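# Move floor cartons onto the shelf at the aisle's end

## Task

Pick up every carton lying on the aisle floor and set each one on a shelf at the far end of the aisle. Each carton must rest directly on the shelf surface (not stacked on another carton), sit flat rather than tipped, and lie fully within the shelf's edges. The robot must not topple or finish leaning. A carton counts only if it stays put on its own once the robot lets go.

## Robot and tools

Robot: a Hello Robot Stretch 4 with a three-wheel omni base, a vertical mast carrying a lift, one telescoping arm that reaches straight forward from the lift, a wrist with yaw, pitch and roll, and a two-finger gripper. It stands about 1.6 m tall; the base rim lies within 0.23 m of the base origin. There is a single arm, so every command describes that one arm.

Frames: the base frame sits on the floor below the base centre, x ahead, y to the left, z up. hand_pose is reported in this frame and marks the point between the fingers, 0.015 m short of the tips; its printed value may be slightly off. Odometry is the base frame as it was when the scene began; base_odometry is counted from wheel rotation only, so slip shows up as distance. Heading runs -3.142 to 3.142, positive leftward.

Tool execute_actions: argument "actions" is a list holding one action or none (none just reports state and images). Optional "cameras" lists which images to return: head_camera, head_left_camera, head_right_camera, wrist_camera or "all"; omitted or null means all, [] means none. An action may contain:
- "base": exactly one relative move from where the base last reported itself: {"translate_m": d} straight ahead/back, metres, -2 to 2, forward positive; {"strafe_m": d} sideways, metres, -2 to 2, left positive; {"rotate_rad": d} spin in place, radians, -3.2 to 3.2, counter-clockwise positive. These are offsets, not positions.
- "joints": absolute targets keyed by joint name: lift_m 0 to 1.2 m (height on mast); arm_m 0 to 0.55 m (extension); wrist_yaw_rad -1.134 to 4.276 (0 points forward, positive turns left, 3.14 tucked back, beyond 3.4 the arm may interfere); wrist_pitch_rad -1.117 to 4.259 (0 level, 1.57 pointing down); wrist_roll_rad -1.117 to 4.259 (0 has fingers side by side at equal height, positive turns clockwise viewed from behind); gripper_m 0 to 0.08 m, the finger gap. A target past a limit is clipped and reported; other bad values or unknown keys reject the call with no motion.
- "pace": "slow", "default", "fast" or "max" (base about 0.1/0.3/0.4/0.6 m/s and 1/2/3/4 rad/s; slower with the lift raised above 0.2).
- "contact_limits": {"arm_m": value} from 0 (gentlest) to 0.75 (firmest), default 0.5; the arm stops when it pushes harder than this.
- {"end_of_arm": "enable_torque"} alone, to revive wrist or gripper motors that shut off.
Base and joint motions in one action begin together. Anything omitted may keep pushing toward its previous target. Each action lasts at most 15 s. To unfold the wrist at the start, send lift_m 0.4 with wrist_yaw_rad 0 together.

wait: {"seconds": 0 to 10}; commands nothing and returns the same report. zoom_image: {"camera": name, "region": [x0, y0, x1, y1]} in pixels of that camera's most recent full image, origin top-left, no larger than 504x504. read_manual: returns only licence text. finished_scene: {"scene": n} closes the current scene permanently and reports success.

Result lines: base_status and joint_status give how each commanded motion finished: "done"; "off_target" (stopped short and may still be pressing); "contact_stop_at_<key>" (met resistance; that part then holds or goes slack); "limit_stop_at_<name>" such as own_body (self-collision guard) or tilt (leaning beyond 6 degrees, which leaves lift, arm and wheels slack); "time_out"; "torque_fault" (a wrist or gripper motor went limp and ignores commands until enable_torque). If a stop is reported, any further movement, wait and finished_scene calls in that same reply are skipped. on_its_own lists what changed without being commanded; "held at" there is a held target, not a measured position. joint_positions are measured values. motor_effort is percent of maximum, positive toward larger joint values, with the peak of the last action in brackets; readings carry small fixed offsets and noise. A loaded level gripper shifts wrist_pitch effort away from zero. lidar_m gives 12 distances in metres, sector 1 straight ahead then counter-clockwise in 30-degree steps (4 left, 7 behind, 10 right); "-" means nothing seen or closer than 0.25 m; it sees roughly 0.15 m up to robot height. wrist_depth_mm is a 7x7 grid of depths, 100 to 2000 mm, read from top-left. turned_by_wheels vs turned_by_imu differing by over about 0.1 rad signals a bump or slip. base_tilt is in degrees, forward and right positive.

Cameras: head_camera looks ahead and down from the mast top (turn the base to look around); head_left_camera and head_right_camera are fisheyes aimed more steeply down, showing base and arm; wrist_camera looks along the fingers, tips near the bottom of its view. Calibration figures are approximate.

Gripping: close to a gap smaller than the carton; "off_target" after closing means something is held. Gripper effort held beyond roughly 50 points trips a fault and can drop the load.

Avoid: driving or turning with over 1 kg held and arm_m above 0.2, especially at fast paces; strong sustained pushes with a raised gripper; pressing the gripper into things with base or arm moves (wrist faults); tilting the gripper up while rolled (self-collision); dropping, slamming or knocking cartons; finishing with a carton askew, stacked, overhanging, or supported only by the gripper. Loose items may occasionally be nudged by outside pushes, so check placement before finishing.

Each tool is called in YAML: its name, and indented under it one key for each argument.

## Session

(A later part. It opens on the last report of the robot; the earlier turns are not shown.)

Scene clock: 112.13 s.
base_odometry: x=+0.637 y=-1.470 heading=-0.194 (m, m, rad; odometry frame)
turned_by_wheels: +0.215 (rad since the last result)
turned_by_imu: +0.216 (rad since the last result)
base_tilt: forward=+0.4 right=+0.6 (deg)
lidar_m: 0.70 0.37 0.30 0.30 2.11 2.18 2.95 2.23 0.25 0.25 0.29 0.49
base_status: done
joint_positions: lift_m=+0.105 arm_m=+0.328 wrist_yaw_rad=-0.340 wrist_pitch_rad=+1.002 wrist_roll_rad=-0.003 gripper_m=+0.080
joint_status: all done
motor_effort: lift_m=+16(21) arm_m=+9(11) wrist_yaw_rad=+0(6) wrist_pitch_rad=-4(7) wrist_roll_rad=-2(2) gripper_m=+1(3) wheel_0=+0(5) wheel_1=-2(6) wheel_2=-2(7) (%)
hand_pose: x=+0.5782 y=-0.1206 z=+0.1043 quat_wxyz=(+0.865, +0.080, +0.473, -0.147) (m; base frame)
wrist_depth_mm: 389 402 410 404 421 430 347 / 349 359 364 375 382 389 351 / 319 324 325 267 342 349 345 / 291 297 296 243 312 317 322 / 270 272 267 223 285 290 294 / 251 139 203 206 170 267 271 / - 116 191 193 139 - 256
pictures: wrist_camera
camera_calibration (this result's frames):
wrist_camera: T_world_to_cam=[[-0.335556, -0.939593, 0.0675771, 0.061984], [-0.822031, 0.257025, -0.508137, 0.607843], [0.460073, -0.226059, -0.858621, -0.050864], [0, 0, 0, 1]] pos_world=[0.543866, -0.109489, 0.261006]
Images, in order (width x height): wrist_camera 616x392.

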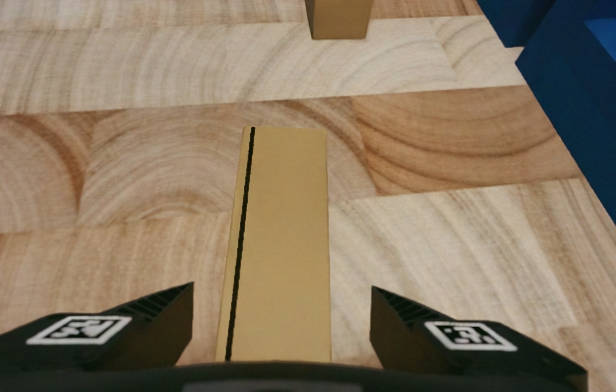

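execute_actions:
  actions:
    - {"base":{"rotate_rad":0.008}}
  cameras: []

execute_actions:
  actions:
    - {"joints":{"lift_m":0.04},"pace":"slow"}
  cameras: []

execute_actions:
  actions:
    - {"joints":{"gripper_m":0.02}}
  cameras: []

execute_actions:
  actions:
    - {"joints":{"lift_m":0.15}}
  cameras: []

execute_actions:
  actions:
    - {"base":{"rotate_rad":-0.215},"joints":{"lift_m":0.62,"wrist_yaw_rad":0.3}}
  cameras: []

execute_actions:
  actions:
    - {"base":{"translate_m":0.6},"joints":{"arm_m":0.5}}

Scene clock: 121.13 s.
base_odometry: x=+0.637 y=-1.470 heading=-0.187 (m, m, rad; odometry frame)
turned_by_wheels: +0.008 (rad since the last result)
turned_by_imu: +0.007 (rad since the last result)
base_tilt: forward=+0.3 right=+0.5 (deg)
lidar_m: 0.69 0.37 0.29 0.29 2.13 2.19 2.49 2.23 0.25 0.25 0.28 0.49
base_status: done
joint_positions: lift_m=+0.105 arm_m=+0.328 wrist_yaw_rad=-0.340 wrist_pitch_rad=+1.002 wrist_roll_rad=-0.003 gripper_m=+0.080
joint_status: not commanded
motor_effort: lift_m=+16(16) arm_m=+9(9) wrist_yaw_rad=+0(2) wrist_pitch_rad=-4(3) wrist_roll_rad=-2(2) gripper_m=+0(5) wheel_0=+1(7) wheel_1=-1(4) wheel_2=-1(6) (%)
hand_pose: x=+0.5782 y=-0.1206 z=+0.1043 quat_wxyz=(+0.865, +0.080, +0.473, -0.148) (m; base frame)
wrist_depth_mm: 392 399 413 407 418 427 355 / 353 359 364 375 382 389 357 / 319 325 329 264 343 349 349 / 293 296 296 240 310 315 322 / 268 272 273 220 286 290 294 / 251 139 206 204 170 267 271 / - 116 193 193 138 - 256
pictures: none
No camera images: the call's "cameras" was empty. Leave "cameras" out to get every camera's image.

Scene clock: 122.57 s.
base_odometry: x=+0.637 y=-1.470 heading=-0.187 (m, m, rad; odometry frame)
turned_by_wheels: +0.000 (rad since the last result)
turned_by_imu: +0.000 (rad since the last result)
base_tilt: forward=+0.3 right=+0.5 (deg)
lidar_m: 0.70 0.36 0.30 0.29 2.14 2.17 2.49 2.23 0.25 0.25 0.30 0.48
base_status: not commanded
joint_positions: lift_m=+0.040 arm_m=+0.328 wrist_yaw_rad=-0.340 wrist_pitch_rad=+1.002 wrist_roll_rad=-0.003 gripper_m=+0.080
joint_status: all done
motor_effort: lift_m=+16(17) arm_m=+9(9) wrist_yaw_rad=-1(0) wrist_pitch_rad=-5(4) wrist_roll_rad=-2(2) gripper_m=+1(2) wheel_0=+1(1) wheel_1=-1(0) wheel_2=-1(1) (%)
hand_pose: x=+0.5782 y=-0.1206 z=+0.0393 quat_wxyz=(+0.865, +0.080, +0.473, -0.148) (m; base frame)
wrist_depth_mm: 293 301 309 314 322 329 330 / 263 268 267 198 286 293 296 / 239 243 238 179 257 262 266 / 219 222 167 162 234 237 240 / 202 204 152 149 213 217 221 / 188 139 138 138 148 201 203 / - 116 130 131 131 - -
pictures: none
No camera images: the call's "cameras" was empty. Leave "cameras" out to get every camera's image.

Scene clock: 123.57 s.
base_odometry: x=+0.637 y=-1.470 heading=-0.187 (m, m, rad; odometry frame)
turned_by_wheels: +0.000 (rad since the last result)
turned_by_imu: +0.000 (rad since the last result)
base_tilt: forward=+0.3 right=+0.5 (deg)
lidar_m: 0.71 0.35 0.29 0.29 2.13 2.19 2.46 2.23 0.25 0.25 0.27 0.50
base_status: not commanded
joint_positions: lift_m=+0.040 arm_m=+0.328 wrist_yaw_rad=-0.340 wrist_pitch_rad=+1.002 wrist_roll_rad=-0.003 gripper_m=+0.059
joint_status: gripper_m off_target (ended at +0.059, target +0.020)
on_its_own: gripper_m is held at +0.053, not at your +0.020, by its contact guard: the fingers met something
motor_effort: lift_m=+16(16) arm_m=+9(9) wrist_yaw_rad=+0(0) wrist_pitch_rad=-4(4) wrist_roll_rad=-2(3) gripper_m=-41(50) wheel_0=+1(1) wheel_1=+0(0) wheel_2=-1(1) (%)
hand_pose: x=+0.5782 y=-0.1206 z=+0.0393 quat_wxyz=(+0.865, +0.080, +0.473, -0.148) (m; base frame)
wrist_depth_mm: 293 300 307 312 322 330 329 / 265 267 267 198 287 291 297 / 240 243 238 179 257 262 265 / 219 223 167 163 234 237 241 / 202 205 153 149 214 217 221 / 187 189 136 138 141 200 203 / - - 129 131 125 - 190
pictures: none
No camera images: the call's "cameras" was empty. Leave "cameras" out to get every camera's image.

Scene clock: 125.07 s.
base_odometry: x=+0.637 y=-1.470 heading=-0.187 (m, m, rad; odometry frame)
turned_by_wheels: +0.000 (rad since the last result)
turned_by_imu: +0.000 (rad since the last result)
base_tilt: forward=+0.3 right=+0.5 (deg)
lidar_m: 0.46 0.36 0.31 0.30 2.13 2.18 2.49 2.24 0.26 0.25 0.28 0.50
base_status: not commanded
joint_positions: lift_m=+0.150 arm_m=+0.328 wrist_yaw_rad=-0.340 wrist_pitch_rad=+1.002 wrist_roll_rad=-0.003 gripper_m=+0.059
joint_status: all done
on_its_own: gripper_m is held at +0.053, not at your +0.020, by its contact guard: the fingers met something
motor_effort: lift_m=+23(24) arm_m=+9(9) wrist_yaw_rad=+0(1) wrist_pitch_rad=-5(6) wrist_roll_rad=-2(2) gripper_m=-42(41) wheel_0=+2(2) wheel_1=+0(0) wheel_2=-1(1) (%)
hand_pose: x=+0.5781 y=-0.1206 z=+0.1488 quat_wxyz=(+0.865, +0.080, +0.474, -0.148) (m; base frame)
wrist_depth_mm: 455 469 480 427 496 466 355 / 407 421 418 198 442 445 359 / 375 379 373 179 402 410 366 / 342 345 167 163 364 370 362 / 315 319 152 150 336 338 343 / 294 293 136 138 141 314 317 / - - 129 131 125 - 296
pictures: none
No camera images: the call's "cameras" was empty. Leave "cameras" out to get every camera's image.

Scene clock: 127.90 s.
base_odometry: x=+0.637 y=-1.470 heading=-0.401 (m, m, rad; odometry frame)
turned_by_wheels: -0.215 (rad since the last result)
turned_by_imu: -0.218 (rad since the last result)
base_tilt: forward=+0.2 right=+0.5 (deg)
lidar_m: 0.52 0.46 0.32 0.29 2.10 2.30 2.97 2.61 2.14 0.25 0.25 0.37
base_status: done
joint_positions: lift_m=+0.620 arm_m=+0.328 wrist_yaw_rad=+0.300 wrist_pitch_rad=+1.002 wrist_roll_rad=-0.003 gripper_m=+0.059
joint_status: all done
on_its_own: gripper_m is held at +0.053, not at your +0.020, by its contact guard: the fingers met something
motor_effort: lift_m=+22(23) arm_m=+9(9) wrist_yaw_rad=+1(3) wrist_pitch_rad=-5(7) wrist_roll_rad=-2(2) gripper_m=-40(40) wheel_0=+1(4) wheel_1=+0(13) wheel_2=+2(9) (%)
hand_pose: x=+0.6346 y=-0.0497 z=+0.6188 quat_wxyz=(+0.867, -0.073, +0.475, +0.132) (m; base frame)
wrist_depth_mm: 455 820 904 1281 1281 1160 715 / 477 931 931 198 1138 946 634 / 525 866 891 179 1025 778 580 / 699 750 167 163 917 683 404 / 732 778 152 149 854 569 384 / 676 699 136 138 141 530 462 / - - 129 131 125 - 615
pictures: none
No camera images: the call's "cameras" was empty. Leave "cameras" out to get every camera's image.

Scene clock: 131.40 s.
base_odometry: x=+1.190 y=-1.704 heading=-0.401 (m, m, rad; odometry frame)
turned_by_wheels: +0.000 (rad since the last result)
turned_by_imu: -0.003 (rad since the last result)
base_tilt: forward=+0.3 right=+0.6 (deg)
lidar_m: 0.67 0.47 0.31 0.31 0.33 0.45 3.63 0.37 0.27 0.25 0.26 0.36
base_status: done
joint_positions: lift_m=+0.620 arm_m=+0.498 wrist_yaw_rad=+0.300 wrist_pitch_rad=+1.002 wrist_roll_rad=-0.003 gripper_m=+0.059
joint_status: all done
on_its_own: gripper_m is held at +0.053, not at your +0.020, by its contact guard: the fingers met something
motor_effort: lift_m=+22(22) arm_m=+9(10) wrist_yaw_rad=-1(1) wrist_pitch_rad=-7(6) wrist_roll_rad=-2(2) gripper_m=-39(40) wheel_0=+2(6) wheel_1=+1(6) wheel_2=+1(11) (%)
hand_pose: x=+0.8046 y=-0.0497 z=+0.6188 quat_wxyz=(+0.867, -0.073, +0.475, +0.132) (m; base frame)
wrist_depth_mm: 564 564 535 488 459 430 399 / 691 654 615 198 530 488 439 / 544 778 723 179 621 554 466 / 549 820 167 163 759 627 544 / 580 788 152 149 842 741 654 / 609 707 136 138 142 732 723 / - - 129 131 125 - 676
pictures: head_camera, head_left_camera, head_right_camera, wrist_camera
camera_calibration (this result's frames):
wrist_camera: T_world_to_cam=[[0.291868, -0.954068, 0.0675874, -0.335679], [-0.813054, -0.284704, -0.507826, 1.00281], [0.503742, 0.093266, -0.858804, 0.283619], [0, 0, 0, 1]] pos_world=[0.770439, -0.0612088, 0.775512]
Images, in order (width x height): head_camera 420x560, head_left_camera 420x672, head_right_camera 420x672, wrist_camera 616x392.

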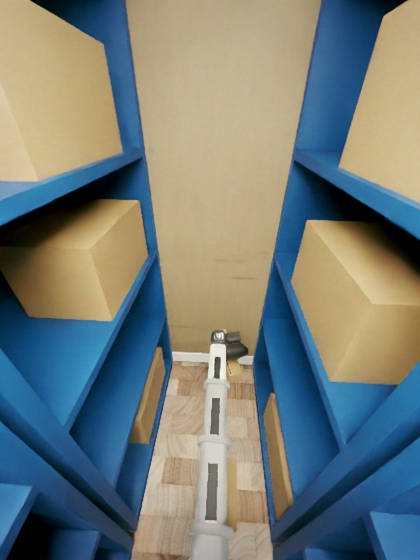

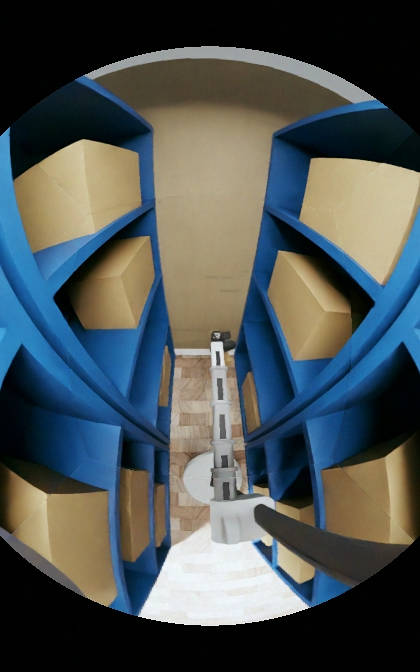

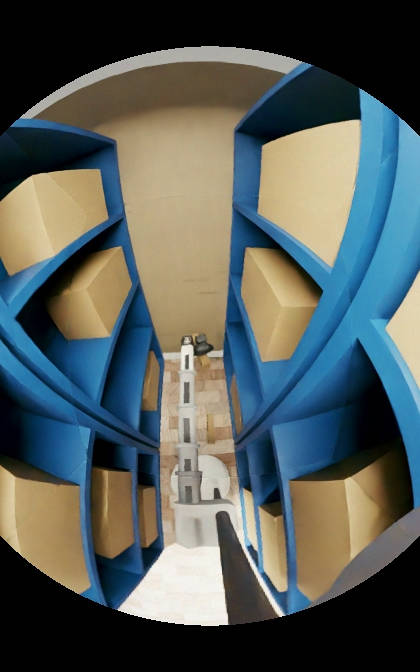

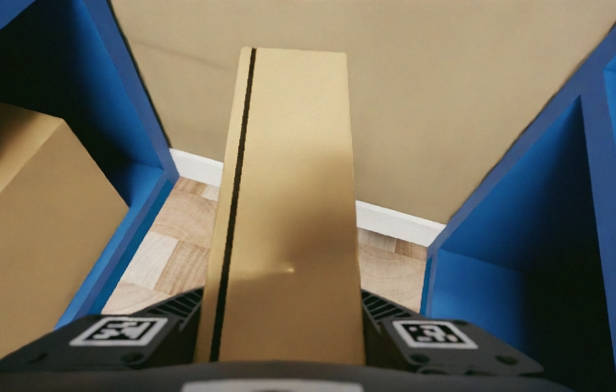

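execute_actions:
  actions:
    - {"base":{"rotate_rad":-0.27},"joints":{"arm_m":0.545,"lift_m":0.6,"wrist_yaw_rad":0.42},"pace":"slow"}
  cameras: ["wrist_camera","head_camera"]

Scene clock: 139.07 s.
base_odometry: x=+1.190 y=-1.704 heading=-0.671 (m, m, rad; odometry frame)
turned_by_wheels: -0.270 (rad since the last result)
turned_by_imu: -0.274 (rad since the last result)
base_tilt: forward=+0.4 right=+0.5 (deg)
lidar_m: 0.53 0.65 0.36 0.30 0.31 0.37 0.65 0.58 0.28 0.25 0.25 0.28
base_status: done
joint_positions: lift_m=+0.600 arm_m=+0.543 wrist_yaw_rad=+0.420 wrist_pitch_rad=+1.002 wrist_roll_rad=-0.003 gripper_m=+0.059
joint_status: all done
on_its_own: gripper_m is held at +0.053, not at your +0.020, by its contact guard: the fingers met something
motor_effort: lift_m=+17(21) arm_m=+9(11) wrist_yaw_rad=-1(3) wrist_pitch_rad=-7(5) wrist_roll_rad=-2(1) gripper_m=-42(42) wheel_0=+1(7) wheel_1=+2(5) wheel_2=+3(8) (%)
hand_pose: x=+0.8545 y=-0.0331 z=+0.5993 quat_wxyz=(+0.858, -0.102, +0.469, +0.184) (m; base frame)
wrist_depth_mm: 530 512 488 462 362 366 366 / 627 597 554 199 324 327 334 / 759 732 654 179 290 294 300 / 831 854 167 163 264 267 272 / 778 798 151 149 240 245 248 / 732 732 136 138 141 226 229 / - - 129 131 125 - 214
pictures: head_camera, wrist_camera
camera_calibration (this result's frames):
wrist_camera: T_world_to_cam=[[0.4038, -0.912347, 0.0675875, -0.427422], [-0.773212, -0.379838, -0.507805, 1.00094], [0.488967, 0.152792, -0.858816, 0.254746], [0, 0, 0, 1]] pos_world=[0.821972, -0.0486837, 0.755953]
Images, in order (width x height): head_camera 420x560, wrist_camera 616x392.

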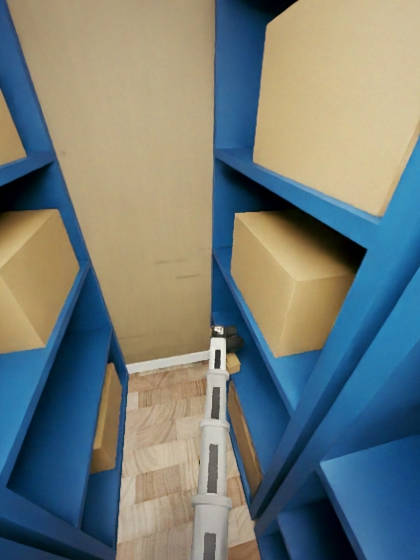

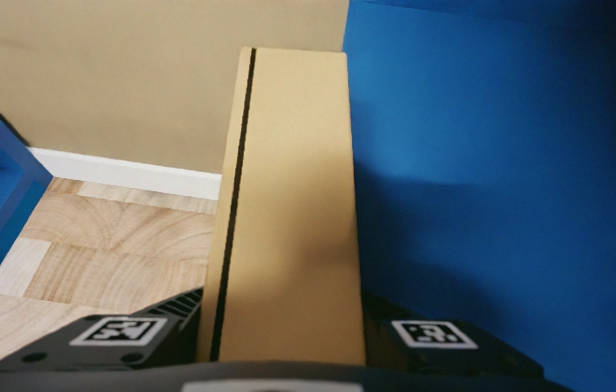

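execute_actions:
  actions:
    - {"base":{"rotate_rad":-0.16},"pace":"slow"}
  cameras: ["wrist_camera","head_camera"]

execute_actions:
  actions:
    - {"joints":{"lift_m":0.577},"pace":"slow"}
  cameras: []

Scene clock: 146.03 s.
base_odometry: x=+1.190 y=-1.704 heading=-0.830 (m, m, rad; odometry frame)
turned_by_wheels: -0.159 (rad since the last result)
turned_by_imu: -0.162 (rad since the last result)
base_tilt: forward=+0.3 right=+0.5 (deg)
lidar_m: 0.40 0.98 0.41 0.31 0.30 0.32 0.50 2.75 0.35 0.26 0.25 0.27
base_status: done
joint_positions: lift_m=+0.600 arm_m=+0.543 wrist_yaw_rad=+0.420 wrist_pitch_rad=+1.002 wrist_roll_rad=-0.003 gripper_m=+0.059
joint_status: not commanded
on_its_own: gripper_m is held at +0.053, not at your +0.020, by its contact guard: the fingers met something
motor_effort: lift_m=+17(17) arm_m=+9(9) wrist_yaw_rad=+0(1) wrist_pitch_rad=-6(6) wrist_roll_rad=-2(2) gripper_m=-42(41) wheel_0=+1(5) wheel_1=+2(10) wheel_2=+3(6) (%)
hand_pose: x=+0.8545 y=-0.0331 z=+0.5993 quat_wxyz=(+0.858, -0.102, +0.469, +0.184) (m; base frame)
wrist_depth_mm: 521 512 347 355 364 373 379 / 615 574 303 199 324 329 336 / 732 289 268 179 291 296 300 / 831 256 167 163 264 267 272 / 778 233 152 149 241 246 249 / 723 213 136 138 141 227 229 / - - 129 131 124 - 215
pictures: head_camera, wrist_camera
camera_calibration (this result's frames):
wrist_camera: T_world_to_cam=[[0.403782, -0.912355, 0.0675876, -0.42742], [-0.773219, -0.379823, -0.507805, 1.00097], [0.48897, 0.152783, -0.858817, 0.254732], [0, 0, 0, 1]] pos_world=[0.821997, -0.0486858, 0.755953]
Images, in order (width x height): head_camera 420x560, wrist_camera 616x392.

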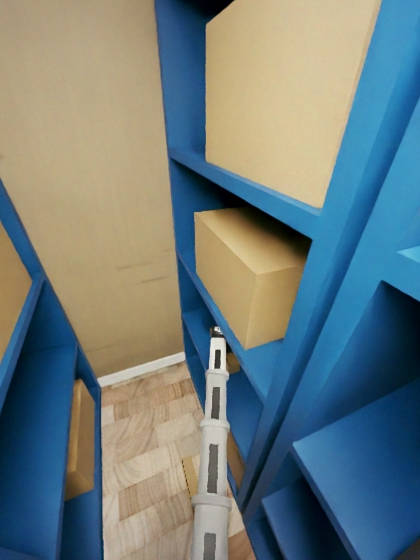

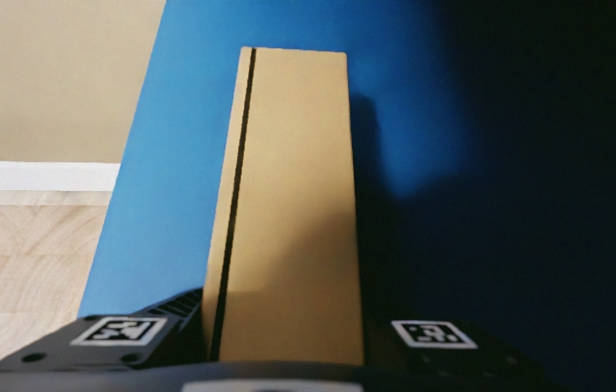

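Scene clock: 147.00 s.
base_odometry: x=+1.190 y=-1.704 heading=-0.830 (m, m, rad; odometry frame)
turned_by_wheels: +0.000 (rad since the last result)
turned_by_imu: +0.000 (rad since the last result)
base_tilt: forward=+0.4 right=+0.6 (deg)
lidar_m: 0.40 0.99 0.41 0.31 0.30 0.35 0.51 2.72 0.35 0.26 0.25 0.26
base_status: not commanded
joint_positions: lift_m=+0.577 arm_m=+0.543 wrist_yaw_rad=+0.420 wrist_pitch_rad=+1.002 wrist_roll_rad=-0.003 gripper_m=+0.059
joint_status: all done
on_its_own: gripper_m is held at +0.053, not at your +0.020, by its contact guard: the fingers met something
motor_effort: lift_m=+16(17) arm_m=+9(9) wrist_yaw_rad=+0(1) wrist_pitch_rad=-6(8) wrist_roll_rad=-2(2) gripper_m=-41(41) wheel_0=+2(1) wheel_1=+2(2) wheel_2=+4(3) (%)
hand_pose: x=+0.8545 y=-0.0331 z=+0.5763 quat_wxyz=(+0.858, -0.102, +0.469, +0.184) (m; base frame)
wrist_depth_mm: 530 496 310 317 325 330 338 / 609 285 271 199 290 294 300 / 732 251 240 179 260 265 267 / 820 225 167 163 236 239 244 / 759 207 153 149 216 220 223 / 699 191 136 138 141 203 204 / - - 129 131 125 - 192
pictures: none
No camera images: the call's "cameras" was empty. Leave "cameras" out to get every camera's image.

execute_actions:
  actions:
    - {"joints":{"gripper_m":0.08}}
  cameras: []

execute_actions:
  actions:
    - {"joints":{"lift_m":0.625},"pace":"slow"}
  cameras: []

execute_actions:
  actions:
    - {"base":{"rotate_rad":0.43},"pace":"slow"}
  cameras: []

execute_actions:
  actions:
    - {"joints":{"lift_m":0.105,"arm_m":0.143,"wrist_yaw_rad":0}}
  cameras: ["wrist_camera","head_camera"]

Scene clock: 153.60 s.
base_odometry: x=+1.190 y=-1.704 heading=-0.830 (m, m, rad; odometry frame)
turned_by_wheels: +0.000 (rad since the last result)
turned_by_imu: -0.001 (rad since the last result)
base_tilt: forward=+0.3 right=+0.7 (deg)
lidar_m: 0.39 0.99 0.41 0.32 0.30 0.33 0.51 2.74 0.35 0.25 0.25 0.26
base_status: not commanded
joint_positions: lift_m=+0.577 arm_m=+0.543 wrist_yaw_rad=+0.420 wrist_pitch_rad=+1.002 wrist_roll_rad=-0.003 gripper_m=+0.080
joint_status: all done
motor_effort: lift_m=+17(16) arm_m=+9(9) wrist_yaw_rad=+0(0) wrist_pitch_rad=-5(6) wrist_roll_rad=-2(2) gripper_m=+2(42) wheel_0=+1(1) wheel_1=+2(2) wheel_2=+4(4) (%)
hand_pose: x=+0.8545 y=-0.0331 z=+0.5763 quat_wxyz=(+0.858, -0.102, +0.469, +0.184) (m; base frame)
wrist_depth_mm: 525 500 312 319 325 332 338 / 609 286 272 202 290 294 300 / 723 251 241 182 259 265 268 / 798 226 220 166 236 239 243 / 759 208 155 152 216 220 224 / 699 139 141 141 148 202 205 / - 117 133 133 131 - -
pictures: none
No camera images: the call's "cameras" was empty. Leave "cameras" out to get every camera's image.

Scene clock: 154.87 s.
base_odometry: x=+1.190 y=-1.704 heading=-0.830 (m, m, rad; odometry frame)
turned_by_wheels: +0.000 (rad since the last result)
turned_by_imu: +0.000 (rad since the last result)
base_tilt: forward=+0.3 right=+0.6 (deg)
lidar_m: 0.41 0.96 0.42 0.31 0.31 0.34 0.50 2.70 0.34 0.26 0.25 0.28
base_status: not commanded
joint_positions: lift_m=+0.625 arm_m=+0.543 wrist_yaw_rad=+0.420 wrist_pitch_rad=+1.002 wrist_roll_rad=-0.003 gripper_m=+0.080
joint_status: all done
motor_effort: lift_m=+23(22) arm_m=+9(9) wrist_yaw_rad=+0(1) wrist_pitch_rad=-6(5) wrist_roll_rad=-2(2) gripper_m=+3(1) wheel_0=+1(1) wheel_1=+2(2) wheel_2=+3(3) (%)
hand_pose: x=+0.8545 y=-0.0331 z=+0.6238 quat_wxyz=(+0.858, -0.102, +0.469, +0.184) (m; base frame)
wrist_depth_mm: 525 525 384 397 402 415 415 / 609 597 345 353 357 364 373 / 732 683 307 245 322 329 336 / 854 291 278 223 293 298 303 / 809 263 253 204 268 273 277 / 759 139 191 189 170 251 255 / - 116 178 179 138 - 241
pictures: none
No camera images: the call's "cameras" was empty. Leave "cameras" out to get every camera's image.

Scene clock: 156.47 s.
base_odometry: x=+1.190 y=-1.704 heading=-0.401 (m, m, rad; odometry frame)
turned_by_wheels: +0.429 (rad since the last result)
turned_by_imu: +0.434 (rad since the last result)
base_tilt: forward=+0.3 right=+0.6 (deg)
lidar_m: 1.07 0.45 0.32 0.31 0.32 0.46 3.63 0.38 0.26 0.25 0.25 0.37
base_status: done
joint_positions: lift_m=+0.625 arm_m=+0.543 wrist_yaw_rad=+0.420 wrist_pitch_rad=+1.002 wrist_roll_rad=-0.003 gripper_m=+0.080
joint_status: not commanded
motor_effort: lift_m=+23(23) arm_m=+9(9) wrist_yaw_rad=-2(1) wrist_pitch_rad=-5(7) wrist_roll_rad=-2(2) gripper_m=+2(3) wheel_0=-1(6) wheel_1=-2(3) wheel_2=-2(8) (%)
hand_pose: x=+0.8546 y=-0.0331 z=+0.6238 quat_wxyz=(+0.858, -0.102, +0.469, +0.184) (m; base frame)
wrist_depth_mm: 410 535 504 452 407 368 343 / 715 627 597 521 462 418 382 / 535 750 732 627 539 477 427 / 512 768 878 778 654 564 473 / 549 750 842 842 788 647 508 / 564 139 768 778 171 699 621 / - 116 723 741 139 - 683
pictures: none
No camera images: the call's "cameras" was empty. Leave "cameras" out to get every camera's image.

Scene clock: 159.47 s.
base_odometry: x=+1.190 y=-1.704 heading=-0.401 (m, m, rad; odometry frame)
turned_by_wheels: +0.000 (rad since the last result)
turned_by_imu: -0.001 (rad since the last result)
base_tilt: forward=+0.4 right=+0.6 (deg)
lidar_m: 1.05 0.45 0.32 0.30 0.32 0.45 3.63 0.38 0.28 0.25 0.26 0.36
base_status: not commanded
joint_positions: lift_m=+0.105 arm_m=+0.145 wrist_yaw_rad=+0.000 wrist_pitch_rad=+1.002 wrist_roll_rad=-0.003 gripper_m=+0.080
joint_status: all done
motor_effort: lift_m=+17(21) arm_m=-9(8) wrist_yaw_rad=+0(5) wrist_pitch_rad=-6(5) wrist_roll_rad=-2(2) gripper_m=+2(3) wheel_0=-2(2) wheel_1=-2(2) wheel_2=-2(3) (%)
hand_pose: x=+0.4301 y=-0.0874 z=+0.1043 quat_wxyz=(+0.877, -0.001, +0.480, +0.001) (m; base frame)
wrist_depth_mm: 394 402 410 418 430 364 291 / 351 359 366 375 382 362 276 / 319 327 330 336 343 336 263 / 293 297 298 240 314 315 258 / 268 273 276 220 286 290 257 / 252 139 250 203 170 267 257 / - 116 241 193 139 - 246
pictures: head_camera, wrist_camera
camera_calibration (this result's frames):
wrist_camera: T_world_to_cam=[[-0.00330563, -0.997708, 0.067582, -0.104508], [-0.860861, -0.0315489, -0.507862, 0.468964], [0.50883, -0.0598575, -0.858784, 0.0183165], [0, 0, 0, 1]] pos_world=[0.394047, -0.0883769, 0.260962]
Images, in order (width x height): head_camera 420x560, wrist_camera 616x392.

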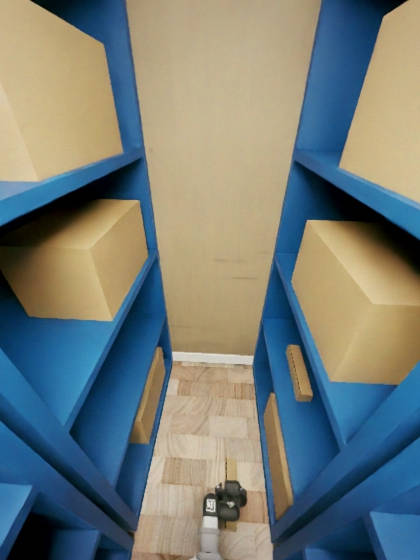

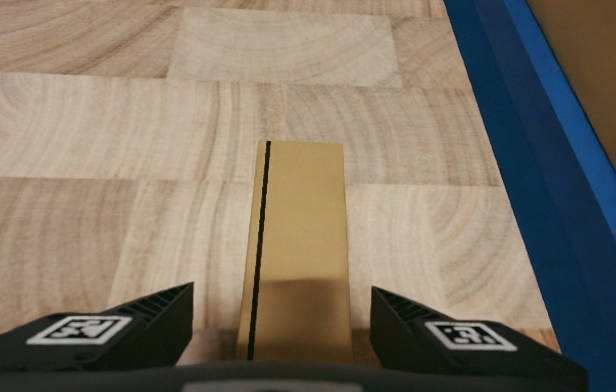

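execute_actions:
  actions:
    - {"base":{"rotate_rad":-0.016}}
  cameras: []

execute_actions:
  actions:
    - {"joints":{"lift_m":0.04},"pace":"slow"}
  cameras: []

execute_actions:
  actions:
    - {"joints":{"gripper_m":0.02}}
  cameras: []

execute_actions:
  actions:
    - {"base":{"rotate_rad":0.016},"joints":{"lift_m":0.605}}
  cameras: []

execute_actions:
  actions:
    - {"base":{"translate_m":0.1},"joints":{"arm_m":0.1,"wrist_yaw_rad":0.5}}
  cameras: []

execute_actions:
  actions:
    - {"base":{"rotate_rad":-0.5},"pace":"slow"}
  cameras: []

execute_actions:
  actions:
    - {"base":{"rotate_rad":-0.31},"joints":{"wrist_yaw_rad":0.8},"pace":"slow"}
  cameras: ["wrist_camera","head_camera"]

Scene clock: 171.90 s.
base_odometry: x=+1.190 y=-1.704 heading=-0.417 (m, m, rad; odometry frame)
turned_by_wheels: -0.016 (rad since the last result)
turned_by_imu: -0.017 (rad since the last result)
base_tilt: forward=+0.2 right=+0.6 (deg)
lidar_m: 1.00 0.45 0.33 0.29 0.32 0.46 3.62 0.40 0.27 0.25 0.25 0.36
base_status: done
joint_positions: lift_m=+0.105 arm_m=+0.145 wrist_yaw_rad=+0.000 wrist_pitch_rad=+1.002 wrist_roll_rad=-0.003 gripper_m=+0.080
joint_status: not commanded
motor_effort: lift_m=+17(17) arm_m=-9(9) wrist_yaw_rad=+0(0) wrist_pitch_rad=-6(6) wrist_roll_rad=-2(2) gripper_m=+3(4) wheel_0=+1(4) wheel_1=-2(4) wheel_2=-1(3) (%)
hand_pose: x=+0.4301 y=-0.0874 z=+0.1043 quat_wxyz=(+0.877, -0.002, +0.480, +0.001) (m; base frame)
wrist_depth_mm: 394 402 413 421 430 342 276 / 353 359 368 375 382 340 272 / 320 325 330 338 342 336 257 / 293 298 296 242 312 310 246 / 270 273 271 222 287 289 247 / 251 139 207 204 171 267 247 / - 116 193 194 139 - 236
pictures: none
No camera images: the call's "cameras" was empty. Leave "cameras" out to get every camera's image.

Scene clock: 173.33 s.
base_odometry: x=+1.190 y=-1.704 heading=-0.417 (m, m, rad; odometry frame)
turned_by_wheels: +0.000 (rad since the last result)
turned_by_imu: +0.000 (rad since the last result)
base_tilt: forward=+0.3 right=+0.6 (deg)
lidar_m: 1.00 0.45 0.33 0.30 0.32 0.46 3.63 0.39 0.26 0.25 0.26 0.38
base_status: not commanded
joint_positions: lift_m=+0.040 arm_m=+0.145 wrist_yaw_rad=+0.000 wrist_pitch_rad=+1.002 wrist_roll_rad=-0.003 gripper_m=+0.080
joint_status: all done
motor_effort: lift_m=+16(17) arm_m=-9(9) wrist_yaw_rad=+0(1) wrist_pitch_rad=-5(5) wrist_roll_rad=-2(2) gripper_m=+1(2) wheel_0=+1(1) wheel_1=-2(2) wheel_2=-1(1) (%)
hand_pose: x=+0.4301 y=-0.0874 z=+0.0393 quat_wxyz=(+0.877, -0.002, +0.480, +0.001) (m; base frame)
wrist_depth_mm: 294 301 307 315 322 319 248 / 265 270 268 200 287 290 247 / 241 245 238 179 257 262 247 / 220 224 167 163 234 239 236 / 203 206 151 150 215 218 221 / 189 139 139 139 148 201 204 / - 117 131 132 131 - -
pictures: none
No camera images: the call's "cameras" was empty. Leave "cameras" out to get every camera's image.

Scene clock: 174.33 s.
base_odometry: x=+1.190 y=-1.704 heading=-0.417 (m, m, rad; odometry frame)
turned_by_wheels: +0.000 (rad since the last result)
turned_by_imu: +0.000 (rad since the last result)
base_tilt: forward=+0.3 right=+0.5 (deg)
lidar_m: 0.98 0.44 0.32 0.29 0.30 0.46 3.62 0.40 0.25 0.25 0.26 0.37
base_status: not commanded
joint_positions: lift_m=+0.040 arm_m=+0.145 wrist_yaw_rad=+0.000 wrist_pitch_rad=+1.002 wrist_roll_rad=-0.003 gripper_m=+0.059
joint_status: gripper_m off_target (ended at +0.059, target +0.020)
on_its_own: gripper_m is held at +0.053, not at your +0.020, by its contact guard: the fingers met something
motor_effort: lift_m=+16(16) arm_m=-9(9) wrist_yaw_rad=-1(0) wrist_pitch_rad=-5(6) wrist_roll_rad=-2(2) gripper_m=-40(47) wheel_0=+1(1) wheel_1=-2(2) wheel_2=-1(1) (%)
hand_pose: x=+0.4301 y=-0.0874 z=+0.0393 quat_wxyz=(+0.877, -0.002, +0.480, +0.001) (m; base frame)
wrist_depth_mm: 296 301 309 315 324 320 249 / 265 270 267 199 286 290 248 / 240 244 239 180 257 263 248 / 220 224 167 163 235 238 237 / 203 205 151 150 214 217 221 / 189 190 137 138 142 202 204 / - - 129 131 124 - 191
pictures: none
No camera images: the call's "cameras" was empty. Leave "cameras" out to get every camera's image.

Scene clock: 177.50 s.
base_odometry: x=+1.190 y=-1.704 heading=-0.401 (m, m, rad; odometry frame)
turned_by_wheels: +0.016 (rad since the last result)
turned_by_imu: +0.015 (rad since the last result)
base_tilt: forward=+0.2 right=+0.5 (deg)
lidar_m: 0.30 0.45 0.33 0.30 0.33 0.44 3.61 0.38 0.26 0.25 0.26 0.31
base_status: done
joint_positions: lift_m=+0.605 arm_m=+0.145 wrist_yaw_rad=+0.000 wrist_pitch_rad=+1.002 wrist_roll_rad=-0.003 gripper_m=+0.059
joint_status: all done
on_its_own: gripper_m is held at +0.053, not at your +0.020, by its contact guard: the fingers met something
motor_effort: lift_m=+23(24) arm_m=-9(9) wrist_yaw_rad=-1(1) wrist_pitch_rad=-5(6) wrist_roll_rad=-2(2) gripper_m=-42(40) wheel_0=-1(4) wheel_1=+0(1) wheel_2=-1(6) (%)
hand_pose: x=+0.4301 y=-0.0874 z=+0.6038 quat_wxyz=(+0.877, -0.002, +0.480, +0.001) (m; base frame)
wrist_depth_mm: 699 891 891 917 866 394 366 / 691 976 991 200 976 362 342 / 691 946 946 179 904 535 309 / 707 866 167 163 715 496 283 / 699 809 151 150 699 466 264 / 668 741 136 138 142 427 256 / - - 130 132 125 - 322
pictures: none
No camera images: the call's "cameras" was empty. Leave "cameras" out to get every camera's image.

Scene clock: 179.03 s.
base_odometry: x=+1.282 y=-1.743 heading=-0.401 (m, m, rad; odometry frame)
turned_by_wheels: +0.000 (rad since the last result)
turned_by_imu: -0.001 (rad since the last result)
base_tilt: forward=+0.3 right=+0.5 (deg)
lidar_m: 0.31 0.46 0.33 0.30 0.33 0.46 3.76 0.39 0.27 0.25 0.26 0.29
base_status: done
joint_positions: lift_m=+0.605 arm_m=+0.102 wrist_yaw_rad=+0.500 wrist_pitch_rad=+1.002 wrist_roll_rad=-0.003 gripper_m=+0.059
joint_status: all done
on_its_own: gripper_m is held at +0.053, not at your +0.020, by its contact guard: the fingers met something
motor_effort: lift_m=+22(23) arm_m=-9(11) wrist_yaw_rad=-1(9) wrist_pitch_rad=-7(7) wrist_roll_rad=-2(2) gripper_m=-40(41) wheel_0=+1(4) wheel_1=+2(7) wheel_2=-1(11) (%)
hand_pose: x=+0.4150 y=-0.0218 z=+0.6038 quat_wxyz=(+0.850, -0.120, +0.465, +0.218) (m; base frame)
wrist_depth_mm: 379 640 683 866 788 707 634 / 564 585 661 200 904 788 699 / 525 597 723 180 976 891 741 / 723 654 167 163 917 904 831 / 715 732 151 150 831 820 778 / 661 676 137 138 142 715 496 / - - 130 131 124 - 418
pictures: none
No camera images: the call's "cameras" was empty. Leave "cameras" out to get every camera's image.

Scene clock: 180.73 s.
base_odometry: x=+1.282 y=-1.743 heading=-0.900 (m, m, rad; odometry frame)
turned_by_wheels: -0.499 (rad since the last result)
turned_by_imu: -0.505 (rad since the last result)
base_tilt: forward=+0.2 right=+0.5 (deg)
lidar_m: 0.28 1.05 0.43 0.31 0.30 0.32 0.46 2.83 0.37 0.25 0.25 0.26
base_status: done
joint_positions: lift_m=+0.605 arm_m=+0.102 wrist_yaw_rad=+0.500 wrist_pitch_rad=+1.002 wrist_roll_rad=-0.003 gripper_m=+0.059
joint_status: not commanded
on_its_own: gripper_m is held at +0.053, not at your +0.020, by its contact guard: the fingers met something
motor_effort: lift_m=+22(22) arm_m=-9(9) wrist_yaw_rad=+0(1) wrist_pitch_rad=-6(7) wrist_roll_rad=-2(3) gripper_m=-39(42) wheel_0=+2(5) wheel_1=+1(5) wheel_2=+3(6) (%)
hand_pose: x=+0.4150 y=-0.0218 z=+0.6038 quat_wxyz=(+0.850, -0.120, +0.465, +0.218) (m; base frame)
wrist_depth_mm: 854 866 878 866 368 293 382 / 931 991 960 200 332 303 340 / 878 960 946 179 298 303 307 / 842 878 168 163 274 276 279 / 788 809 151 150 249 251 255 / 732 741 136 138 142 233 235 / - - 129 131 124 - 220
pictures: none
No camera images: the call's "cameras" was empty. Leave "cameras" out to get every camera's image.

Scene clock: 182.33 s.
base_odometry: x=+1.293 y=-1.762 heading=-1.117 (m, m, rad; odometry frame)
turned_by_wheels: -0.217 (rad since the last result)
turned_by_imu: -0.155 (rad since the last result)
base_tilt: forward=+0.3 right=+0.5 (deg)
lidar_m: 0.29 0.64 0.60 0.35 0.33 0.34 0.43 2.86 0.40 0.25 0.25 0.25
base_status: rotate_rad contact_stop (by the wheels' count: -0.217 of -0.310)
joint_positions: lift_m=+0.605 arm_m=+0.101 wrist_yaw_rad=+0.800 wrist_pitch_rad=+1.002 wrist_roll_rad=-0.003 gripper_m=+0.059
joint_status: all done
on_its_own: gripper_m is held at +0.053, not at your +0.020, by its contact guard: the fingers met something; the wheels are slack since a contact_stop
motor_effort: lift_m=+20(23) arm_m=-6(9) wrist_yaw_rad=-1(42) wrist_pitch_rad=-7(10) wrist_roll_rad=-2(2) gripper_m=-42(40) wheel_0=+0(32) wheel_1=+0(13) wheel_2=+0(10) (%)
hand_pose: x=+0.4145 y=+0.0213 z=+0.6039 quat_wxyz=(+0.808, -0.188, +0.442, +0.342) (m; base frame)
wrist_depth_mm: 866 931 891 842 373 289 389 / 842 1025 976 200 332 258 338 / 854 960 931 179 300 283 307 / 842 878 168 163 271 276 279 / 788 798 151 150 249 252 256 / 741 750 137 138 142 233 236 / - - 129 131 124 - 220
pictures: head_camera, wrist_camera
camera_calibration (this result's frames):
wrist_camera: T_world_to_cam=[[0.713433, -0.69746, 0.0675502, -0.333342], [-0.577158, -0.639557, -0.507795, 0.608023], [0.397369, 0.32329, -0.858826, 0.499916], [0, 0, 0, 1]] pos_world=[0.390092, -0.00524512, 0.760609]
Images, in order (width x height): head_camera 420x560, wrist_camera 616x392.

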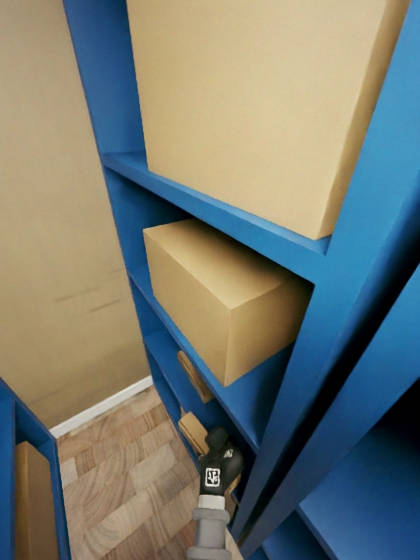

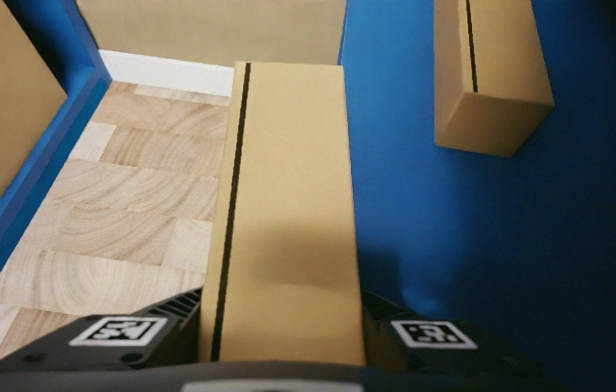

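execute_actions:
  actions:
    - {"base":{"rotate_rad":0.02},"joints":{"arm_m":0.165},"pace":"slow"}
  cameras: []

execute_actions:
  actions:
    - {"base":{"rotate_rad":-0.13},"joints":{"arm_m":0.197,"wrist_yaw_rad":0.78},"pace":"slow"}
  cameras: ["wrist_camera","head_right_camera"]

Scene clock: 191.10 s.
base_odometry: x=+1.293 y=-1.762 heading=-1.098 (m, m, rad; odometry frame)
turned_by_wheels: +0.019 (rad since the last result)
turned_by_imu: +0.018 (rad since the last result)
base_tilt: forward=+0.3 right=+0.6 (deg)
lidar_m: 0.31 0.67 0.59 0.37 0.33 0.33 0.43 2.87 0.39 0.25 0.25 0.25
base_status: done
joint_positions: lift_m=+0.605 arm_m=+0.163 wrist_yaw_rad=+0.800 wrist_pitch_rad=+1.002 wrist_roll_rad=-0.003 gripper_m=+0.059
joint_status: all done
on_its_own: gripper_m is held at +0.053, not at your +0.020, by its contact guard: the fingers met something
motor_effort: lift_m=+21(21) arm_m=+9(10) wrist_yaw_rad=-1(1) wrist_pitch_rad=-6(6) wrist_roll_rad=-2(2) gripper_m=-42(42) wheel_0=-3(6) wheel_1=-3(3) wheel_2=-3(5) (%)
hand_pose: x=+0.4768 y=+0.0213 z=+0.6039 quat_wxyz=(+0.808, -0.188, +0.442, +0.342) (m; base frame)
wrist_depth_mm: 866 866 831 759 364 291 387 / 917 1008 931 200 320 253 343 / 866 960 931 179 287 227 306 / 854 878 167 163 264 252 278 / 798 798 151 150 249 251 254 / 732 741 137 139 142 233 235 / - - 129 131 124 - 220
pictures: none
No camera images: the call's "cameras" was empty. Leave "cameras" out to get every camera's image.

Scene clock: 192.50 s.
base_odometry: x=+1.293 y=-1.762 heading=-1.227 (m, m, rad; odometry frame)
turned_by_wheels: -0.129 (rad since the last result)
turned_by_imu: -0.131 (rad since the last result)
base_tilt: forward=+0.3 right=+0.5 (deg)
lidar_m: 0.26 0.49 0.70 0.39 0.32 0.33 0.40 0.70 0.47 0.26 0.25 0.25
base_status: done
joint_positions: lift_m=+0.605 arm_m=+0.195 wrist_yaw_rad=+0.780 wrist_pitch_rad=+1.002 wrist_roll_rad=-0.003 gripper_m=+0.059
joint_status: all done
on_its_own: gripper_m is held at +0.053, not at your +0.020, by its contact guard: the fingers met something
motor_effort: lift_m=+21(21) arm_m=+9(9) wrist_yaw_rad=-2(1) wrist_pitch_rad=-7(5) wrist_roll_rad=-2(2) gripper_m=-42(42) wheel_0=+2(4) wheel_1=+2(5) wheel_2=+3(6) (%)
hand_pose: x=+0.5092 y=+0.0184 z=+0.6039 quat_wxyz=(+0.811, -0.184, +0.444, +0.334) (m; base frame)
wrist_depth_mm: 820 820 364 312 291 379 389 / 931 946 310 200 251 338 345 / 946 960 277 179 262 301 307 / 866 854 167 164 271 274 278 / 788 788 151 150 247 252 254 / 732 223 137 139 142 232 235 / - - 129 132 124 - 220
pictures: head_right_camera, wrist_camera
camera_calibration (this result's frames):
wrist_camera: T_world_to_cam=[[0.699424, -0.711506, 0.0675673, -0.395471], [-0.589754, -0.627961, -0.507794, 0.667036], [0.403729, 0.315315, -0.858824, 0.46013], [0, 0, 0, 1]] pos_world=[0.484221, -0.00759418, 0.760609]
Images, in order (width x height): head_right_camera 420x672, wrist_camera 616x392.

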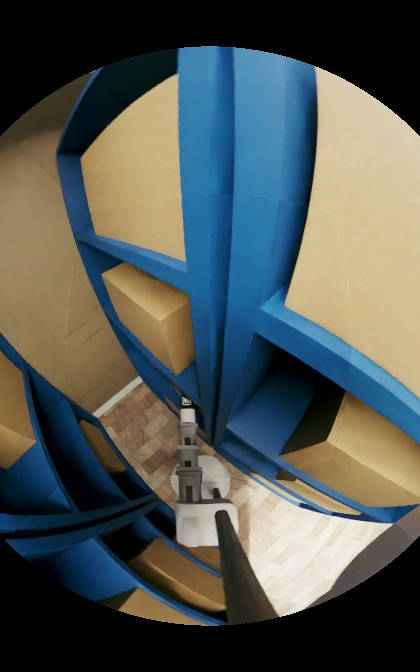

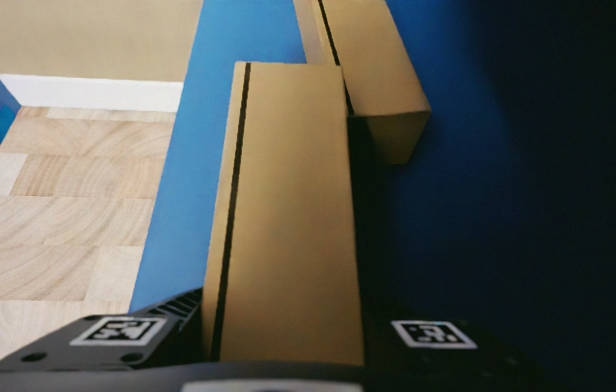

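execute_actions:
  actions:
    - {"joints":{"wrist_yaw_rad":0.81}}
  cameras: []

execute_actions:
  actions:
    - {"joints":{"lift_m":0.577},"pace":"slow"}
  cameras: []

execute_actions:
  actions:
    - {"joints":{"gripper_m":0.08}}
  cameras: []

execute_actions:
  actions:
    - {"joints":{"lift_m":0.63},"pace":"slow"}
  cameras: ["wrist_camera"]

Scene clock: 199.83 s.
base_odometry: x=+1.293 y=-1.762 heading=-1.227 (m, m, rad; odometry frame)
turned_by_wheels: +0.000 (rad since the last result)
turned_by_imu: -0.001 (rad since the last result)
base_tilt: forward=+0.3 right=+0.5 (deg)
lidar_m: 0.27 0.50 0.70 0.39 0.33 0.33 0.41 0.71 0.48 0.26 0.25 0.25
base_status: not commanded
joint_positions: lift_m=+0.605 arm_m=+0.195 wrist_yaw_rad=+0.810 wrist_pitch_rad=+1.002 wrist_roll_rad=-0.003 gripper_m=+0.059
joint_status: all done
on_its_own: gripper_m is held at +0.053, not at your +0.020, by its contact guard: the fingers met something
motor_effort: lift_m=+21(21) arm_m=+9(9) wrist_yaw_rad=-1(6) wrist_pitch_rad=-5(5) wrist_roll_rad=-2(2) gripper_m=-41(41) wheel_0=+2(2) wheel_1=+2(2) wheel_2=+3(3) (%)
hand_pose: x=+0.5086 y=+0.0227 z=+0.6039 quat_wxyz=(+0.806, -0.191, +0.441, +0.346) (m; base frame)
wrist_depth_mm: 831 831 368 345 286 379 389 / 946 946 312 200 247 336 343 / 931 960 277 180 248 303 306 / 866 866 167 163 271 274 278 / 788 788 151 150 248 252 255 / 732 224 137 139 142 232 234 / - - 129 132 124 - 219
pictures: none
No camera images: the call's "cameras" was empty. Leave "cameras" out to get every camera's image.

Scene clock: 200.87 s.
base_odometry: x=+1.293 y=-1.762 heading=-1.227 (m, m, rad; odometry frame)
turned_by_wheels: +0.000 (rad since the last result)
turned_by_imu: +0.000 (rad since the last result)
base_tilt: forward=+0.3 right=+0.6 (deg)
lidar_m: 0.26 0.50 0.70 0.40 0.32 0.34 0.41 0.71 0.49 0.26 0.25 0.25
base_status: not commanded
joint_positions: lift_m=+0.577 arm_m=+0.195 wrist_yaw_rad=+0.810 wrist_pitch_rad=+1.002 wrist_roll_rad=-0.003 gripper_m=+0.059
joint_status: all done
on_its_own: gripper_m is held at +0.053, not at your +0.020, by its contact guard: the fingers met something
motor_effort: lift_m=+16(19) arm_m=+9(9) wrist_yaw_rad=+0(0) wrist_pitch_rad=-6(6) wrist_roll_rad=-2(2) gripper_m=-40(41) wheel_0=+2(2) wheel_1=+2(2) wheel_2=+3(4) (%)
hand_pose: x=+0.5086 y=+0.0227 z=+0.5763 quat_wxyz=(+0.806, -0.191, +0.441, +0.346) (m; base frame)
wrist_depth_mm: 831 820 320 309 233 332 340 / 946 946 272 200 213 293 300 / 904 931 242 179 247 266 270 / 820 820 168 163 236 241 244 / 768 217 151 150 218 221 224 / 715 193 136 139 142 204 205 / - - 130 131 124 - 193
pictures: none
No camera images: the call's "cameras" was empty. Leave "cameras" out to get every camera's image.

Scene clock: 201.80 s.
base_odometry: x=+1.293 y=-1.762 heading=-1.227 (m, m, rad; odometry frame)
turned_by_wheels: +0.000 (rad since the last result)
turned_by_imu: +0.000 (rad since the last result)
base_tilt: forward=+0.3 right=+0.6 (deg)
lidar_m: 0.27 0.48 0.69 0.40 0.33 0.34 0.41 0.71 0.50 0.26 0.25 0.25
base_status: not commanded
joint_positions: lift_m=+0.577 arm_m=+0.195 wrist_yaw_rad=+0.810 wrist_pitch_rad=+1.002 wrist_roll_rad=-0.003 gripper_m=+0.080
joint_status: all done
motor_effort: lift_m=+16(17) arm_m=+9(9) wrist_yaw_rad=+0(0) wrist_pitch_rad=-6(4) wrist_roll_rad=-2(2) gripper_m=+1(39) wheel_0=+2(2) wheel_1=+2(2) wheel_2=+3(3) (%)
hand_pose: x=+0.5086 y=+0.0227 z=+0.5763 quat_wxyz=(+0.806, -0.191, +0.441, +0.346) (m; base frame)
wrist_depth_mm: 831 831 320 309 234 334 340 / 960 931 274 205 213 291 301 / 917 931 244 183 247 266 270 / 820 831 171 167 237 240 244 / 759 216 156 153 218 220 224 / 715 139 142 141 149 204 207 / - 117 134 134 132 - -
pictures: none
No camera images: the call's "cameras" was empty. Leave "cameras" out to get every camera's image.

Scene clock: 203.10 s.
base_odometry: x=+1.293 y=-1.762 heading=-1.227 (m, m, rad; odometry frame)
turned_by_wheels: +0.000 (rad since the last result)
turned_by_imu: +0.000 (rad since the last result)
base_tilt: forward=+0.3 right=+0.6 (deg)
lidar_m: 0.26 0.47 0.70 0.39 0.32 0.34 0.40 0.71 0.47 0.26 0.25 0.25
base_status: not commanded
joint_positions: lift_m=+0.630 arm_m=+0.195 wrist_yaw_rad=+0.810 wrist_pitch_rad=+1.002 wrist_roll_rad=-0.003 gripper_m=+0.080
joint_status: all done
motor_effort: lift_m=+22(23) arm_m=+9(10) wrist_yaw_rad=+0(1) wrist_pitch_rad=-5(6) wrist_roll_rad=-2(2) gripper_m=+2(2) wheel_0=+2(2) wheel_1=+2(2) wheel_2=+4(3) (%)
hand_pose: x=+0.5086 y=+0.0227 z=+0.6288 quat_wxyz=(+0.806, -0.191, +0.441, +0.346) (m; base frame)
wrist_depth_mm: 831 820 424 379 397 424 430 / 946 960 364 343 289 375 382 / 960 991 320 252 263 338 342 / 891 904 285 229 296 304 309 / 809 820 258 211 276 279 283 / 759 139 198 195 170 256 260 / - 117 183 185 138 - 247
pictures: wrist_camera
camera_calibration (this result's frames):
wrist_camera: T_world_to_cam=[[0.720303, -0.690361, 0.0675671, -0.404808], [-0.570785, -0.645241, -0.507807, 0.672738], [0.394167, 0.327209, -0.858817, 0.484988], [0, 0, 0, 1]] pos_world=[0.484407, -0.00407702, 0.785489]
Images, in order (width x height): wrist_camera 616x392.

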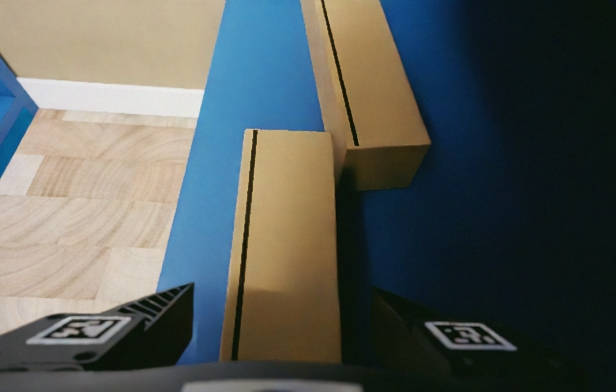

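finished_scene:
  scene: 1

The scene is finished: the task was done.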